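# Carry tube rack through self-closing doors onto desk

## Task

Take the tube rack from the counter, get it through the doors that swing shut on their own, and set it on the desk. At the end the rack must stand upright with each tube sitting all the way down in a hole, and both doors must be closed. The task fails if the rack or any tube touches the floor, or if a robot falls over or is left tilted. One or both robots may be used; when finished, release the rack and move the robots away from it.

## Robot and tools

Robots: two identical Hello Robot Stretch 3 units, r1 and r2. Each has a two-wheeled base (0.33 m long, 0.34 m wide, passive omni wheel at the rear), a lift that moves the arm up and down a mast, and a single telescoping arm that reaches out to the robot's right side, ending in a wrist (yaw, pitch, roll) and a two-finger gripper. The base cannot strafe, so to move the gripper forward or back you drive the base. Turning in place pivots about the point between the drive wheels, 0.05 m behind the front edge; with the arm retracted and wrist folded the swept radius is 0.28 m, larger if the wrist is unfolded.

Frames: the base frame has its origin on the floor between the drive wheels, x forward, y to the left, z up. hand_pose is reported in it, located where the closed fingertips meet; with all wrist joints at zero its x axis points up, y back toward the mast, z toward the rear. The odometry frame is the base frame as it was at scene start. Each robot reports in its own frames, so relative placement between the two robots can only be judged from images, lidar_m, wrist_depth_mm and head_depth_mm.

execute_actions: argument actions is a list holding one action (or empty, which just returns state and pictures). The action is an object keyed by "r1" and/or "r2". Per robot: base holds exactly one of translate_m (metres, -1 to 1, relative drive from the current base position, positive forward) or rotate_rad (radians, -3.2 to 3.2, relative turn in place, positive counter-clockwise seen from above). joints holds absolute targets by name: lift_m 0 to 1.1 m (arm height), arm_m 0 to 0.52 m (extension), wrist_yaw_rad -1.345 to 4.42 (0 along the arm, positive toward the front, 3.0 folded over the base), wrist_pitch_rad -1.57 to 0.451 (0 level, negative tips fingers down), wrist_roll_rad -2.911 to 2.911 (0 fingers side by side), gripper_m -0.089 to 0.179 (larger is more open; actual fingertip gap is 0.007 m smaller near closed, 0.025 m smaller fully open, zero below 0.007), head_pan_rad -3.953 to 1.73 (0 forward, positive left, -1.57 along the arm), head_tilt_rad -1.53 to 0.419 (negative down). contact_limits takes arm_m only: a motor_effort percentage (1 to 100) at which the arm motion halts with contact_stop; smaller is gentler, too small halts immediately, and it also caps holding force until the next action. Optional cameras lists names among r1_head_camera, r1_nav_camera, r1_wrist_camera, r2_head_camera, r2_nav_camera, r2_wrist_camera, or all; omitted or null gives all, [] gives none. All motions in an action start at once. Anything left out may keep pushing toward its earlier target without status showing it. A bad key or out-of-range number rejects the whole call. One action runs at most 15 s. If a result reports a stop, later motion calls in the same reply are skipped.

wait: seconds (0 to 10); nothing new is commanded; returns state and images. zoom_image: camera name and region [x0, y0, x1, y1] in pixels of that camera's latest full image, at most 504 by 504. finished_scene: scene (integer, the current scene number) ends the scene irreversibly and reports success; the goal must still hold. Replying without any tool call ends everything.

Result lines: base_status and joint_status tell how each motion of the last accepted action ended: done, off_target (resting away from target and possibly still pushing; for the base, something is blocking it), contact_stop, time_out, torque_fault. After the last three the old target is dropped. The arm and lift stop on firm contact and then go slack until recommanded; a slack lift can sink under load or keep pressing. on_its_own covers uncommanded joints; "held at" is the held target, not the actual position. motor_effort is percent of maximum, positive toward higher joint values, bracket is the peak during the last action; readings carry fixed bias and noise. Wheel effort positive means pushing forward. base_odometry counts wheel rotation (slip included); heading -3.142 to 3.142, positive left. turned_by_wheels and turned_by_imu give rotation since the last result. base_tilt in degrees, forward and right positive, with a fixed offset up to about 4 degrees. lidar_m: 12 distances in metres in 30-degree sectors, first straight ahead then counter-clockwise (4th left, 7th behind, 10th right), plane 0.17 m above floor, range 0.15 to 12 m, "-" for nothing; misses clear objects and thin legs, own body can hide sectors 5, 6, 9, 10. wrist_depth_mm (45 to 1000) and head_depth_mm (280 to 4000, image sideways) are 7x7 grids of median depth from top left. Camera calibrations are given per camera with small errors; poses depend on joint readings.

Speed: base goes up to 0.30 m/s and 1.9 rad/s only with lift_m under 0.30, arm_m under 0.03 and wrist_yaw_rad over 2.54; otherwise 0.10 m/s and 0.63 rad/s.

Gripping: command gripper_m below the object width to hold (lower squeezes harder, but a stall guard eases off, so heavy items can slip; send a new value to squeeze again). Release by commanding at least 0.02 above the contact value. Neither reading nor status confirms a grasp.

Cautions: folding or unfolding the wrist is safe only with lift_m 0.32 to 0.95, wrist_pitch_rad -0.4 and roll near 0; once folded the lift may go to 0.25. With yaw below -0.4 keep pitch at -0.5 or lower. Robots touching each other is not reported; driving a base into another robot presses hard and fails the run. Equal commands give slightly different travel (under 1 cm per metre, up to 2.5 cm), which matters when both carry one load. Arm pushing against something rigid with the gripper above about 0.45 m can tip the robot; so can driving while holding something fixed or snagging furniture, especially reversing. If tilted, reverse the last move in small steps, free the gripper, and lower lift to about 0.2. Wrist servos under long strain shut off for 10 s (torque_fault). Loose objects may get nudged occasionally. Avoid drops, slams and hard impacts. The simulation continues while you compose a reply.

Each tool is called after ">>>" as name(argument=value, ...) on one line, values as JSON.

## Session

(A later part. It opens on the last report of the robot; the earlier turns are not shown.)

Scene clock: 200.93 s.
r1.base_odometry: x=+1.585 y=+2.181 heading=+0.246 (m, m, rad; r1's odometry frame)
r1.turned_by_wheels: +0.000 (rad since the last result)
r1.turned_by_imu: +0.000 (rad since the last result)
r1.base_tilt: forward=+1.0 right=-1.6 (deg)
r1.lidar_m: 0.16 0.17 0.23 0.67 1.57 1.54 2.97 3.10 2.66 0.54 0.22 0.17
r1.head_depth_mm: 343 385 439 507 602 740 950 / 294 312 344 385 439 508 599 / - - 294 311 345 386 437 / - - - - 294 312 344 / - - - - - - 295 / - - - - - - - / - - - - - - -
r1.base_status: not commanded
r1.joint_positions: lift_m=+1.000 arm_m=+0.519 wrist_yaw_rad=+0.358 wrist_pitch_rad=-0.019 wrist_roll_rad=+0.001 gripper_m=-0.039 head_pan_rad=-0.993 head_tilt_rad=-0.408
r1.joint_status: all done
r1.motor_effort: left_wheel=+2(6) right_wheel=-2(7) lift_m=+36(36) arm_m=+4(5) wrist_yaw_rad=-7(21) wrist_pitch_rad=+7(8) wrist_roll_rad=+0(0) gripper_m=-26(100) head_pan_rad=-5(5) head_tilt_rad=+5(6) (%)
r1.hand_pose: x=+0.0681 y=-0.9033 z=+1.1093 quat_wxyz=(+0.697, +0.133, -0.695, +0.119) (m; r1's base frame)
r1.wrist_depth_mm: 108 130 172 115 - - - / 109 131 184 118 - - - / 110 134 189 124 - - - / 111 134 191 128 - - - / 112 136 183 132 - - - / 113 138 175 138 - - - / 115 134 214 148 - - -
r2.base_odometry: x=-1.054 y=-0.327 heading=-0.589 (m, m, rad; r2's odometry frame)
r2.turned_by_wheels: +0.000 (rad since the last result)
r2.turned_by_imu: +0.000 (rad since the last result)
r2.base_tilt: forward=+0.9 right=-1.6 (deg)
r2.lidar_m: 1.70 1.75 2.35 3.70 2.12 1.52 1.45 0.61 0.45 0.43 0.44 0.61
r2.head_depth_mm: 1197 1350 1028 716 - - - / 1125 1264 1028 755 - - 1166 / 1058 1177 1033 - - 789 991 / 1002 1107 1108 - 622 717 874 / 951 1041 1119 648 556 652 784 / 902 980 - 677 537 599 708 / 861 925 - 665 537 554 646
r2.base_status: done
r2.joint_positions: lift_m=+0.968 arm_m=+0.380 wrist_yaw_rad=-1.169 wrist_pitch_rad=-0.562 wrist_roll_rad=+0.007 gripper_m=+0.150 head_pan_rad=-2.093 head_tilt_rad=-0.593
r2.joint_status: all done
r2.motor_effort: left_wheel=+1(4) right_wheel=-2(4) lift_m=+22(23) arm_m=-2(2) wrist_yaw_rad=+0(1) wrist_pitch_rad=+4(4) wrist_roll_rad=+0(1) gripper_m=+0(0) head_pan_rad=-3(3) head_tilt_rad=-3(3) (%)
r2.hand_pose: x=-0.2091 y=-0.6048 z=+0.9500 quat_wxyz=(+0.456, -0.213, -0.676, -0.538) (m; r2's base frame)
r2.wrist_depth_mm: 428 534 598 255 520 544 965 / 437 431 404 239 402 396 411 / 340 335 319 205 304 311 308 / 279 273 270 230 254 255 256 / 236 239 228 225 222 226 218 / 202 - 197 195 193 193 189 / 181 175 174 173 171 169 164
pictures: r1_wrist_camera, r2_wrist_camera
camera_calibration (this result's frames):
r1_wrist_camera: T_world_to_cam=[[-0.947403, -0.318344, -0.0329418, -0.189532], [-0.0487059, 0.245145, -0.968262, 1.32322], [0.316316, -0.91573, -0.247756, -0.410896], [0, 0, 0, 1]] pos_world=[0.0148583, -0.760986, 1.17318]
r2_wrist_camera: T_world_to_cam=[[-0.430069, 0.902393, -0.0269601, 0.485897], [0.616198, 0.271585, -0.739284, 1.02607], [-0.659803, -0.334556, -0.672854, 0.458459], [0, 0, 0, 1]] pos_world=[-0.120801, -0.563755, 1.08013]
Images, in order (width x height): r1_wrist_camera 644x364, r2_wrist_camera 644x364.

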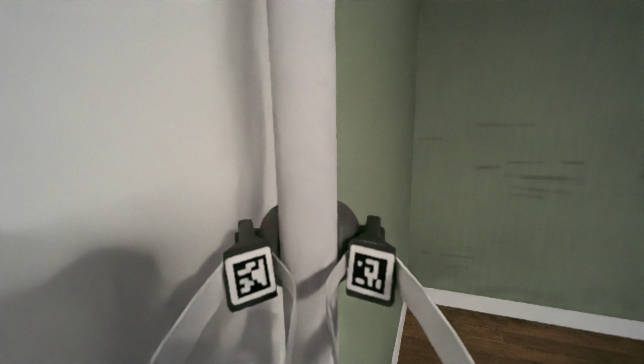

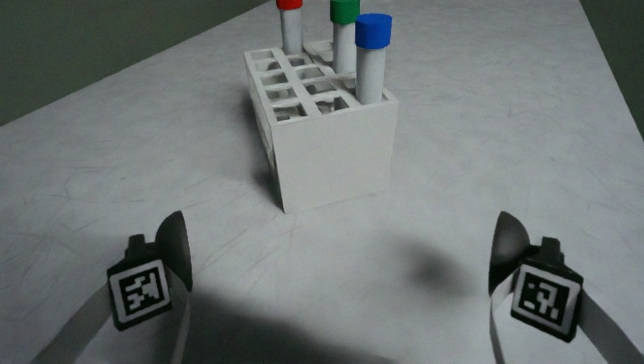

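>>> execute_actions(actions=[{"r1":{"base":{"translate_m":-0.1},"joints":{"wrist_yaw_rad":0.5}},"r2":{"joints":{"lift_m":1.08,"arm_m":0.25}}}], cameras=[])

>>> execute_actions(actions=[{"r1":{"base":{"translate_m":-0.1},"joints":{"wrist_yaw_rad":0.6}},"r2":{"base":{"rotate_rad":-0.49},"joints":{"wrist_yaw_rad":-0.4}}}], cameras=[])

>>> execute_actions(actions=[{"r1":{"base":{"translate_m":-0.1},"joints":{"arm_m":0.495}},"r2":{"base":{"translate_m":0.166},"joints":{"wrist_pitch_rad":0}}}], cameras=["r1_wrist_camera","r2_wrist_camera","r2_nav_camera"])

Scene clock: 215.20 s.
r1.base_odometry: x=+1.488 y=+2.156 heading=+0.246 (m, m, rad; r1's odometry frame)
r1.turned_by_wheels: +0.000 (rad since the last result)
r1.turned_by_imu: -0.001 (rad since the last result)
r1.base_tilt: forward=+0.9 right=-1.6 (deg)
r1.lidar_m: 0.25 0.27 0.37 1.07 1.58 1.46 2.87 2.99 2.66 0.71 0.34 0.27
r1.head_depth_mm: 485 542 607 692 805 969 1190 / 417 456 505 562 637 728 856 / 367 396 430 473 523 586 662 / 326 349 376 408 445 489 543 / 295 312 334 359 387 420 459 / - 289 300 319 342 368 398 / - - - 291 307 328 351
r1.base_status: done
r1.joint_positions: lift_m=+1.000 arm_m=+0.519 wrist_yaw_rad=+0.502 wrist_pitch_rad=-0.018 wrist_roll_rad=+0.001 gripper_m=-0.021 head_pan_rad=-0.993 head_tilt_rad=-0.408
r1.joint_status: all done
r1.on_its_own: gripper_m is held at -0.022, not at your -0.040, by its stall guard, which is not easing now
r1.motor_effort: left_wheel=+3(6) right_wheel=-3(8) lift_m=+36(36) arm_m=-1(4) wrist_yaw_rad=-1(36) wrist_pitch_rad=+6(7) wrist_roll_rad=+0(0) gripper_m=-20(26) head_pan_rad=-4(5) head_tilt_rad=+6(5) (%)
r1.hand_pose: x=+0.1015 y=-0.8884 z=+1.1096 quat_wxyz=(+0.686, +0.182, -0.683, +0.169) (m; r1's base frame)
r1.wrist_depth_mm: 119 137 170 119 876 - - / 121 139 179 123 934 - - / 123 142 183 128 983 - - / 124 144 187 134 - - - / 126 148 178 138 - - - / 128 150 - 143 - - - / 131 148 205 151 - - -
r2.base_odometry: x=-1.054 y=-0.327 heading=-0.589 (m, m, rad; r2's odometry frame)
r2.turned_by_wheels: +0.000 (rad since the last result)
r2.turned_by_imu: +0.000 (rad since the last result)
r2.base_tilt: forward=+1.0 right=-1.6 (deg)
r2.lidar_m: 1.70 1.75 2.35 3.71 2.07 1.47 1.45 0.61 0.44 0.43 0.45 0.61
r2.head_depth_mm: - - 909 703 788 1007 1219 / - - 882 703 723 887 1145 / - - 1031 704 658 792 995 / - - 1036 705 597 716 875 / - 1067 1099 707 557 653 784 / - - 1046 707 537 600 706 / - 926 - 711 537 555 647
r2.base_status: not commanded
r2.joint_positions: lift_m=+1.080 arm_m=+0.250 wrist_yaw_rad=-1.169 wrist_pitch_rad=-0.563 wrist_roll_rad=+0.007 gripper_m=+0.150 head_pan_rad=-2.093 head_tilt_rad=-0.593
r2.joint_status: all done
r2.motor_effort: left_wheel=+1(2) right_wheel=-2(2) lift_m=+43(44) arm_m=-2(3) wrist_yaw_rad=+0(1) wrist_pitch_rad=+4(4) wrist_roll_rad=+1(0) gripper_m=+0(1) head_pan_rad=-2(2) head_tilt_rad=-2(2) (%)
r2.hand_pose: x=-0.2091 y=-0.4748 z=+1.0613 quat_wxyz=(+0.456, -0.212, -0.676, -0.538) (m; r2's base frame)
r2.wrist_depth_mm: 545 673 875 954 - - - / 563 685 699 682 672 - - / 554 550 409 529 520 - - / 462 453 335 436 432 - - / 383 394 355 367 366 - - / 331 - 323 322 323 - - / 293 289 284 283 286 - -
pictures: none
No camera images: the call's "cameras" was empty. Leave "cameras" out to get every camera's image.

Scene clock: 217.27 s.
r1.base_odometry: x=+1.391 y=+2.132 heading=+0.247 (m, m, rad; r1's odometry frame)
r1.turned_by_wheels: +0.001 (rad since the last result)
r1.turned_by_imu: +0.000 (rad since the last result)
r1.base_tilt: forward=+0.8 right=-1.5 (deg)
r1.lidar_m: 0.35 0.38 0.52 1.49 1.53 1.44 2.77 2.89 2.66 0.80 0.43 0.36
r1.head_depth_mm: 570 633 708 800 920 1077 1285 / 510 555 609 679 763 871 1012 / 457 495 539 591 651 733 826 / 416 446 480 523 570 628 701 / 380 405 434 468 506 553 607 / 352 373 396 423 455 492 534 / 326 345 364 387 414 444 478
r1.base_status: done
r1.joint_positions: lift_m=+1.000 arm_m=+0.519 wrist_yaw_rad=+0.624 wrist_pitch_rad=-0.019 wrist_roll_rad=+0.001 gripper_m=-0.018 head_pan_rad=-0.993 head_tilt_rad=-0.408
r1.joint_status: wrist_yaw_rad off_target (ended at +0.624, target +0.600)
r1.on_its_own: gripper_m is held at -0.019, not at your -0.040, by its stall guard, which is not easing now; wrist_yaw_rad is at rest, and its effort (-20) is outside its rest range (-12 to +12)
r1.motor_effort: left_wheel=+7(9) right_wheel=-8(9) lift_m=+36(36) arm_m=-1(1) wrist_yaw_rad=-20(30) wrist_pitch_rad=+7(7) wrist_roll_rad=+0(0) gripper_m=-22(24) head_pan_rad=-5(4) head_tilt_rad=+6(5) (%)
r1.hand_pose: x=+0.1279 y=-0.8717 z=+1.1093 quat_wxyz=(+0.675, +0.224, -0.671, +0.210) (m; r1's base frame)
r1.wrist_depth_mm: 131 146 171 121 820 - - / 132 149 174 126 849 - - / 134 152 180 130 887 - - / 137 156 189 134 950 - - / 140 159 184 138 - - - / 143 163 - 143 - - - / 146 163 208 158 - - -
r2.base_odometry: x=-1.054 y=-0.327 heading=-1.079 (m, m, rad; r2's odometry frame)
r2.turned_by_wheels: -0.490 (rad since the last result)
r2.turned_by_imu: -0.483 (rad since the last result)
r2.base_tilt: forward=+0.9 right=-1.8 (deg)
r2.lidar_m: 0.63 1.70 1.77 2.43 3.73 1.42 1.40 1.45 0.59 0.44 0.43 0.45
r2.head_depth_mm: - - 1497 1612 1740 1455 1221 / - - 1569 1672 1760 1451 1220 / - - 1032 1044 1247 1430 1224 / - - 1033 818 961 1139 1227 / - 1577 1075 739 785 898 1071 / - 1359 1048 709 651 739 836 / - - - 710 578 629 698
r2.base_status: done
r2.joint_positions: lift_m=+1.080 arm_m=+0.250 wrist_yaw_rad=-0.403 wrist_pitch_rad=-0.563 wrist_roll_rad=+0.007 gripper_m=+0.150 head_pan_rad=-2.093 head_tilt_rad=-0.593
r2.joint_status: all done
r2.motor_effort: left_wheel=+2(5) right_wheel=-2(7) lift_m=+43(43) arm_m=-2(3) wrist_yaw_rad=+2(1) wrist_pitch_rad=+4(4) wrist_roll_rad=+0(1) gripper_m=-1(0) head_pan_rad=-2(3) head_tilt_rad=-3(3) (%)
r2.hand_pose: x=-0.1014 y=-0.5826 z=+1.0612 quat_wxyz=(+0.624, +0.056, -0.707, -0.329) (m; r2's base frame)
r2.wrist_depth_mm: 512 606 773 908 - 970 866 / 536 643 708 680 672 642 900 / 554 552 542 529 519 510 980 / 453 338 436 433 429 437 - / 379 270 369 365 362 383 - / 320 - 319 313 315 - - / 292 289 284 281 283 - -
pictures: none
No camera images: the call's "cameras" was empty. Leave "cameras" out to get every camera's image.

Scene clock: 220.60 s.
r1.base_odometry: x=+1.294 y=+2.107 heading=+0.247 (m, m, rad; r1's odometry frame)
r1.turned_by_wheels: +0.000 (rad since the last result)
r1.turned_by_imu: -0.001 (rad since the last result)
r1.base_tilt: forward=+0.9 right=-1.4 (deg)
r1.lidar_m: 0.45 0.48 0.66 1.51 1.59 1.53 2.67 2.79 2.65 0.81 0.50 0.45
r1.head_depth_mm: 601 659 730 816 927 1066 1283 / 548 598 658 724 810 923 1058 / 507 548 595 652 720 805 913 / 469 504 545 590 648 716 800 / 439 468 502 542 592 645 716 / 412 435 466 500 540 589 642 / 387 409 435 464 498 539 585
r1.base_status: done
r1.joint_positions: lift_m=+1.000 arm_m=+0.495 wrist_yaw_rad=+0.677 wrist_pitch_rad=-0.020 wrist_roll_rad=+0.001 gripper_m=-0.018 head_pan_rad=-0.993 head_tilt_rad=-0.408
r1.joint_status: all done
r1.on_its_own: wrist_yaw_rad is held at +0.665, not at your +0.600, by its stall guard, which is not easing now; gripper_m is held at -0.019, not at your -0.040, by its stall guard, which is not easing now
r1.motor_effort: left_wheel=+5(14) right_wheel=-6(16) lift_m=+35(36) arm_m=+0(9) wrist_yaw_rad=-10(40) wrist_pitch_rad=+7(7) wrist_roll_rad=+0(0) gripper_m=-19(23) head_pan_rad=-4(5) head_tilt_rad=+5(6) (%)
r1.hand_pose: x=+0.1387 y=-0.8393 z=+1.1092 quat_wxyz=(+0.669, +0.242, -0.665, +0.228) (m; r1's base frame)
r1.wrist_depth_mm: 135 149 167 117 924 - - / 138 153 173 121 970 - - / 142 156 181 126 - - - / 145 162 186 131 - - - / 149 165 186 134 - - - / 152 170 202 140 - - - / 156 171 208 148 - - -
r2.base_odometry: x=-0.975 y=-0.474 heading=-1.079 (m, m, rad; r2's odometry frame)
r2.turned_by_wheels: +0.000 (rad since the last result)
r2.turned_by_imu: +0.000 (rad since the last result)
r2.base_tilt: forward=+1.0 right=-1.7 (deg)
r2.lidar_m: 0.51 1.55 1.62 2.22 3.82 1.49 1.50 1.22 0.48 0.36 0.35 0.37
r2.head_depth_mm: - - 1623 1755 1805 1450 1222 / - - 918 1119 1426 1463 1220 / - - 1033 817 1003 1298 1219 / - - 1033 712 775 913 1145 / - 1447 1038 706 609 721 839 / - 1250 975 707 549 596 674 / - - 920 709 538 488 563
r2.base_status: done
r2.joint_positions: lift_m=+1.080 arm_m=+0.250 wrist_yaw_rad=-0.403 wrist_pitch_rad=-0.025 wrist_roll_rad=+0.007 gripper_m=+0.150 head_pan_rad=-2.093 head_tilt_rad=-0.593
r2.joint_status: all done
r2.motor_effort: left_wheel=+2(4) right_wheel=-2(4) lift_m=+43(43) arm_m=-2(2) wrist_yaw_rad=+2(3) wrist_pitch_rad=+9(8) wrist_roll_rad=+1(1) gripper_m=+0(0) head_pan_rad=-2(2) head_tilt_rad=-3(3) (%)
r2.hand_pose: x=-0.1216 y=-0.6303 z=+1.1878 quat_wxyz=(+0.689, -0.133, -0.697, -0.150) (m; r2's base frame)
r2.wrist_depth_mm: 446 534 684 890 - - 970 / 451 542 683 911 - - 961 / 464 554 696 937 - - 975 / 474 563 711 957 - - - / 476 558 714 939 973 - - / 479 - 698 683 692 685 720 / 484 548 518 522 526 511 496
pictures: r1_wrist_camera, r2_nav_camera (sideways: a quarter turn counterclockwise sets it upright), r2_wrist_camera
camera_calibration (this result's frames):
r1_wrist_camera: T_world_to_cam=[[-0.799855, -0.599285, -0.0330109, -0.35847], [-0.123218, 0.217788, -0.968187, 1.29819], [0.587409, -0.770342, -0.248041, -0.289897], [0, 0, 0, 1]] pos_world=[0.0435241, -0.720874, 1.17315]
r2_nav_camera: T_world_to_cam=[[-0.266887, -0.480955, 0.835137, -1.04795], [-0.866196, 0.499585, 0.0108981, 0.0487653], [-0.422464, -0.720484, -0.549934, 0.677685], [0, 0, 0, 1]] pos_world=[0.0488531, -0.0401183, 1.24733]
r2_wrist_camera: T_world_to_cam=[[-0.938827, 0.344387, -0.00114451, 0.108723], [0.0700899, 0.187815, -0.9797, 1.32118], [-0.337181, -0.919849, -0.200464, -0.223134], [0, 0, 0, 1]] pos_world=[-0.0657654, -0.490829, 1.24975]
Images, in order (width x height): r1_wrist_camera 644x364, r2_nav_camera 672x504, r2_wrist_camera 644x364.

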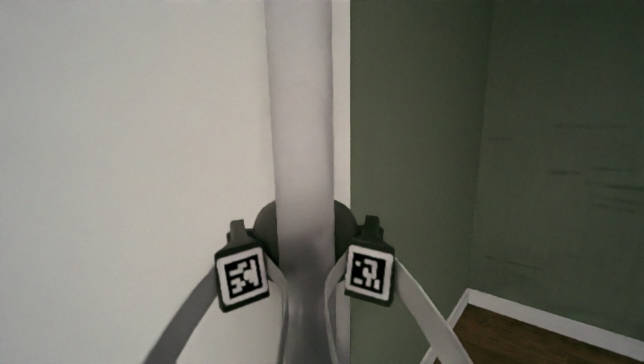

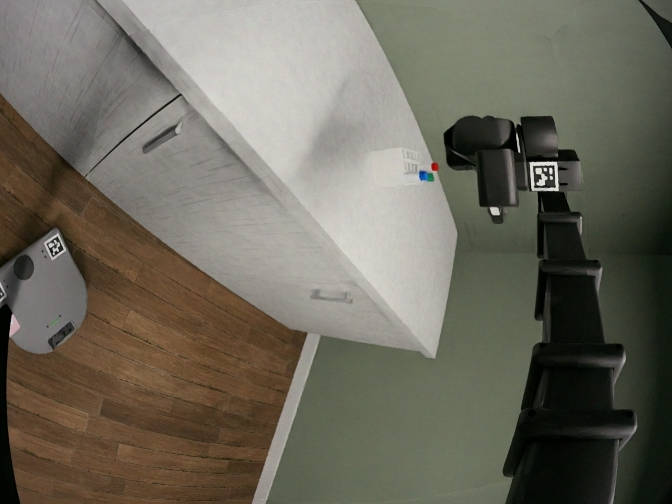

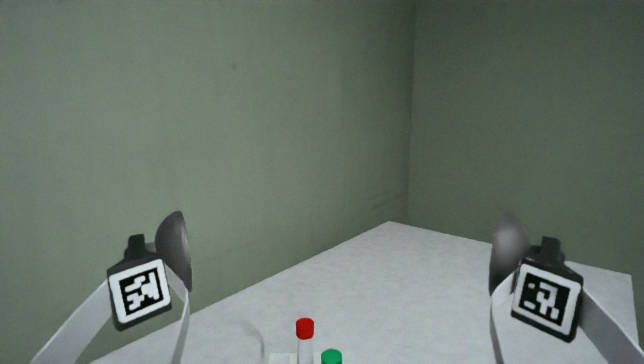

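>>> execute_actions(actions=[{"r1":{"base":{"translate_m":-0.1},"joints":{"arm_m":0.46,"wrist_yaw_rad":0.65}},"r2":{"joints":{"arm_m":0.2}}}], cameras=[])

>>> execute_actions(actions=[{"r1":{"base":{"translate_m":-0.1},"joints":{"arm_m":0.41}},"r2":{"joints":{"lift_m":0.88}}}], cameras=["r1_wrist_camera","r2_wrist_camera"])

Scene clock: 225.20 s.
r1.base_odometry: x=+1.197 y=+2.083 heading=+0.248 (m, m, rad; r1's odometry frame)
r1.turned_by_wheels: +0.001 (rad since the last result)
r1.turned_by_imu: +0.000 (rad since the last result)
r1.base_tilt: forward=+0.8 right=-1.5 (deg)
r1.lidar_m: 0.53 0.58 0.80 1.52 1.46 2.66 2.58 2.69 2.66 0.81 0.55 0.52
r1.head_depth_mm: 609 659 728 806 914 1049 1264 / 567 615 673 743 830 934 1076 / 533 579 627 687 760 846 958 / 504 542 587 637 701 777 870 / 477 510 550 596 648 713 793 / 454 484 519 559 604 664 727 / 432 460 489 526 568 616 672
r1.base_status: done
r1.joint_positions: lift_m=+1.000 arm_m=+0.460 wrist_yaw_rad=+0.701 wrist_pitch_rad=-0.020 wrist_roll_rad=+0.001 gripper_m=-0.018 head_pan_rad=-0.993 head_tilt_rad=-0.408
r1.joint_status: wrist_yaw_rad off_target (ended at +0.701, target +0.650); the others done
r1.on_its_own: gripper_m is held at -0.019, not at your -0.040, by its stall guard, which is not easing now; wrist_yaw_rad is at rest, and its effort (-42) is outside its rest range (-12 to +12)
r1.motor_effort: left_wheel=+14(15) right_wheel=-17(18) lift_m=+35(36) arm_m=+0(10) wrist_yaw_rad=-42(42) wrist_pitch_rad=+7(8) wrist_roll_rad=+0(0) gripper_m=-23(23) head_pan_rad=-4(5) head_tilt_rad=+5(6) (%)
r1.hand_pose: x=+0.1435 y=-0.8004 z=+1.1092 quat_wxyz=(+0.666, +0.250, -0.662, +0.236) (m; r1's base frame)
r1.wrist_depth_mm: 143 154 166 192 - - - / 147 159 171 199 - - - / 151 163 179 204 - - - / 155 168 185 134 - - - / 160 174 188 131 - - - / 164 179 192 137 - - - / 170 180 209 146 - - -
r2.base_odometry: x=-0.975 y=-0.474 heading=-1.079 (m, m, rad; r2's odometry frame)
r2.turned_by_wheels: +0.000 (rad since the last result)
r2.turned_by_imu: +0.000 (rad since the last result)
r2.base_tilt: forward=+0.9 right=-1.6 (deg)
r2.lidar_m: 0.51 1.56 1.61 2.22 3.83 1.42 1.66 1.22 0.48 0.36 0.35 0.37
r2.head_depth_mm: - - 1618 1751 1817 1459 1215 / - - 919 1115 1424 1455 1223 / - - 969 817 1001 1298 1220 / - 1635 1036 710 775 916 1138 / - 1453 1040 709 609 721 839 / - 1212 866 711 548 594 673 / - - 804 710 537 488 563
r2.base_status: not commanded
r2.joint_positions: lift_m=+1.080 arm_m=+0.200 wrist_yaw_rad=-0.402 wrist_pitch_rad=-0.025 wrist_roll_rad=+0.007 gripper_m=+0.150 head_pan_rad=-2.093 head_tilt_rad=-0.593
r2.joint_status: all done
r2.motor_effort: left_wheel=+2(2) right_wheel=-3(2) lift_m=+42(43) arm_m=-2(3) wrist_yaw_rad=+2(3) wrist_pitch_rad=+8(8) wrist_roll_rad=+1(1) gripper_m=+1(1) head_pan_rad=-4(2) head_tilt_rad=-2(3) (%)
r2.hand_pose: x=-0.1215 y=-0.5804 z=+1.1879 quat_wxyz=(+0.689, -0.133, -0.697, -0.150) (m; r2's base frame)
r2.wrist_depth_mm: 486 577 711 913 - - 997 / 485 572 734 987 - - - / 506 600 736 977 - - - / 509 611 778 - - - - / 509 589 775 949 - - - / 517 - 693 686 671 676 - / 507 528 518 481 530 512 497
pictures: none
No camera images: the call's "cameras" was empty. Leave "cameras" out to get every camera's image.

Scene clock: 228.00 s.
r1.base_odometry: x=+1.100 y=+2.058 heading=+0.249 (m, m, rad; r1's odometry frame)
r1.turned_by_wheels: +0.000 (rad since the last result)
r1.turned_by_imu: -0.001 (rad since the last result)
r1.base_tilt: forward=+0.7 right=-1.4 (deg)
r1.lidar_m: 0.61 0.69 0.95 1.52 1.39 2.56 2.47 2.58 2.65 0.78 0.59 0.58
r1.head_depth_mm: 592 642 703 773 873 994 1286 / 564 611 668 736 817 913 1046 / 542 583 633 692 769 854 971 / 518 557 603 658 724 804 902 / 499 534 577 627 684 754 841 / 478 512 552 597 650 712 791 / 463 493 528 568 616 674 741
r1.base_status: done
r1.joint_positions: lift_m=+1.000 arm_m=+0.410 wrist_yaw_rad=+0.790 wrist_pitch_rad=-0.020 wrist_roll_rad=+0.001 gripper_m=-0.018 head_pan_rad=-0.993 head_tilt_rad=-0.408
r1.joint_status: all done
r1.on_its_own: wrist_yaw_rad is held at +0.780, not at your +0.650, by its stall guard, which is not easing now; gripper_m is held at -0.019, not at your -0.040, by its stall guard, which is not easing now
r1.motor_effort: left_wheel=+5(13) right_wheel=-7(18) lift_m=+36(36) arm_m=-2(9) wrist_yaw_rad=-8(41) wrist_pitch_rad=+7(8) wrist_roll_rad=+0(0) gripper_m=-20(24) head_pan_rad=-5(4) head_tilt_rad=+6(5) (%)
r1.hand_pose: x=+0.1603 y=-0.7349 z=+1.1092 quat_wxyz=(+0.655, +0.279, -0.650, +0.265) (m; r1's base frame)
r1.wrist_depth_mm: 156 162 170 112 - - - / 161 167 176 116 - - - / 166 173 183 120 - - - / 171 179 191 126 - - - / 177 185 195 129 - - - / 182 192 - 135 - - - / 189 198 214 144 - - -
r2.base_odometry: x=-0.975 y=-0.474 heading=-1.079 (m, m, rad; r2's odometry frame)
r2.turned_by_wheels: +0.000 (rad since the last result)
r2.turned_by_imu: +0.000 (rad since the last result)
r2.base_tilt: forward=+0.9 right=-1.6 (deg)
r2.lidar_m: 0.52 1.56 1.62 2.22 3.85 1.36 1.66 1.22 0.48 0.36 0.35 0.37
r2.head_depth_mm: 1339 1459 1542 1757 1808 1502 - / 1422 1556 1054 1112 1422 1602 - / 1500 1665 1032 816 1023 - - / 1500 1632 1035 739 - 891 1143 / 1300 1416 1040 779 642 720 838 / 1145 1243 981 725 - 601 674 / 1026 1103 1044 783 - 498 562
r2.base_status: not commanded
r2.joint_positions: lift_m=+0.880 arm_m=+0.200 wrist_yaw_rad=-0.402 wrist_pitch_rad=-0.024 wrist_roll_rad=+0.007 gripper_m=+0.150 head_pan_rad=-2.093 head_tilt_rad=-0.593
r2.joint_status: all done
r2.motor_effort: left_wheel=+2(2) right_wheel=-3(2) lift_m=+24(38) arm_m=-2(3) wrist_yaw_rad=+2(2) wrist_pitch_rad=+8(8) wrist_roll_rad=+1(1) gripper_m=+0(0) head_pan_rad=-3(3) head_tilt_rad=-3(3) (%)
r2.hand_pose: x=-0.1215 y=-0.5804 z=+0.9888 quat_wxyz=(+0.689, -0.133, -0.697, -0.149) (m; r2's base frame)
r2.wrist_depth_mm: 486 566 708 938 - - 964 / 487 577 735 946 - - 994 / 497 596 754 - - - - / 505 604 703 377 760 761 - / 430 467 271 274 418 449 454 / 297 - 274 278 287 288 307 / 230 225 221 221 222 219 208
pictures: r1_wrist_camera, r2_wrist_camera
camera_calibration (this result's frames):
r1_wrist_camera: T_world_to_cam=[[-0.726517, -0.68635, -0.0331176, -0.354238], [-0.147112, 0.202437, -0.968182, 1.27067], [0.671217, -0.698529, -0.248044, -0.182862], [0, 0, 0, 1]] pos_world=[0.0523104, -0.628096, 1.17315]
r2_wrist_camera: T_world_to_cam=[[-0.938957, 0.344033, -0.00108037, 0.091085], [0.0695389, 0.186712, -0.97995, 1.11638], [-0.336934, -0.920206, -0.199238, -0.218461], [0, 0, 0, 1]] pos_world=[-0.0657141, -0.440808, 1.05057]
Images, in order (width x height): r1_wrist_camera 644x364, r2_wrist_camera 644x364.

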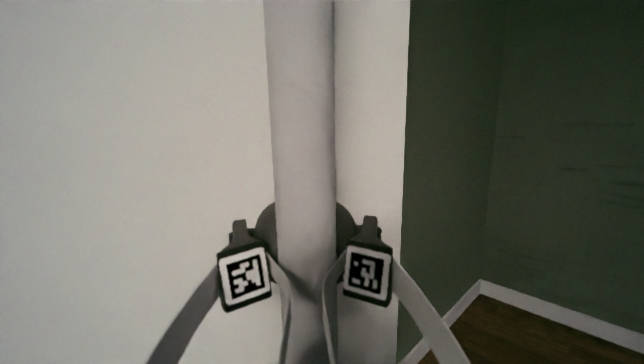

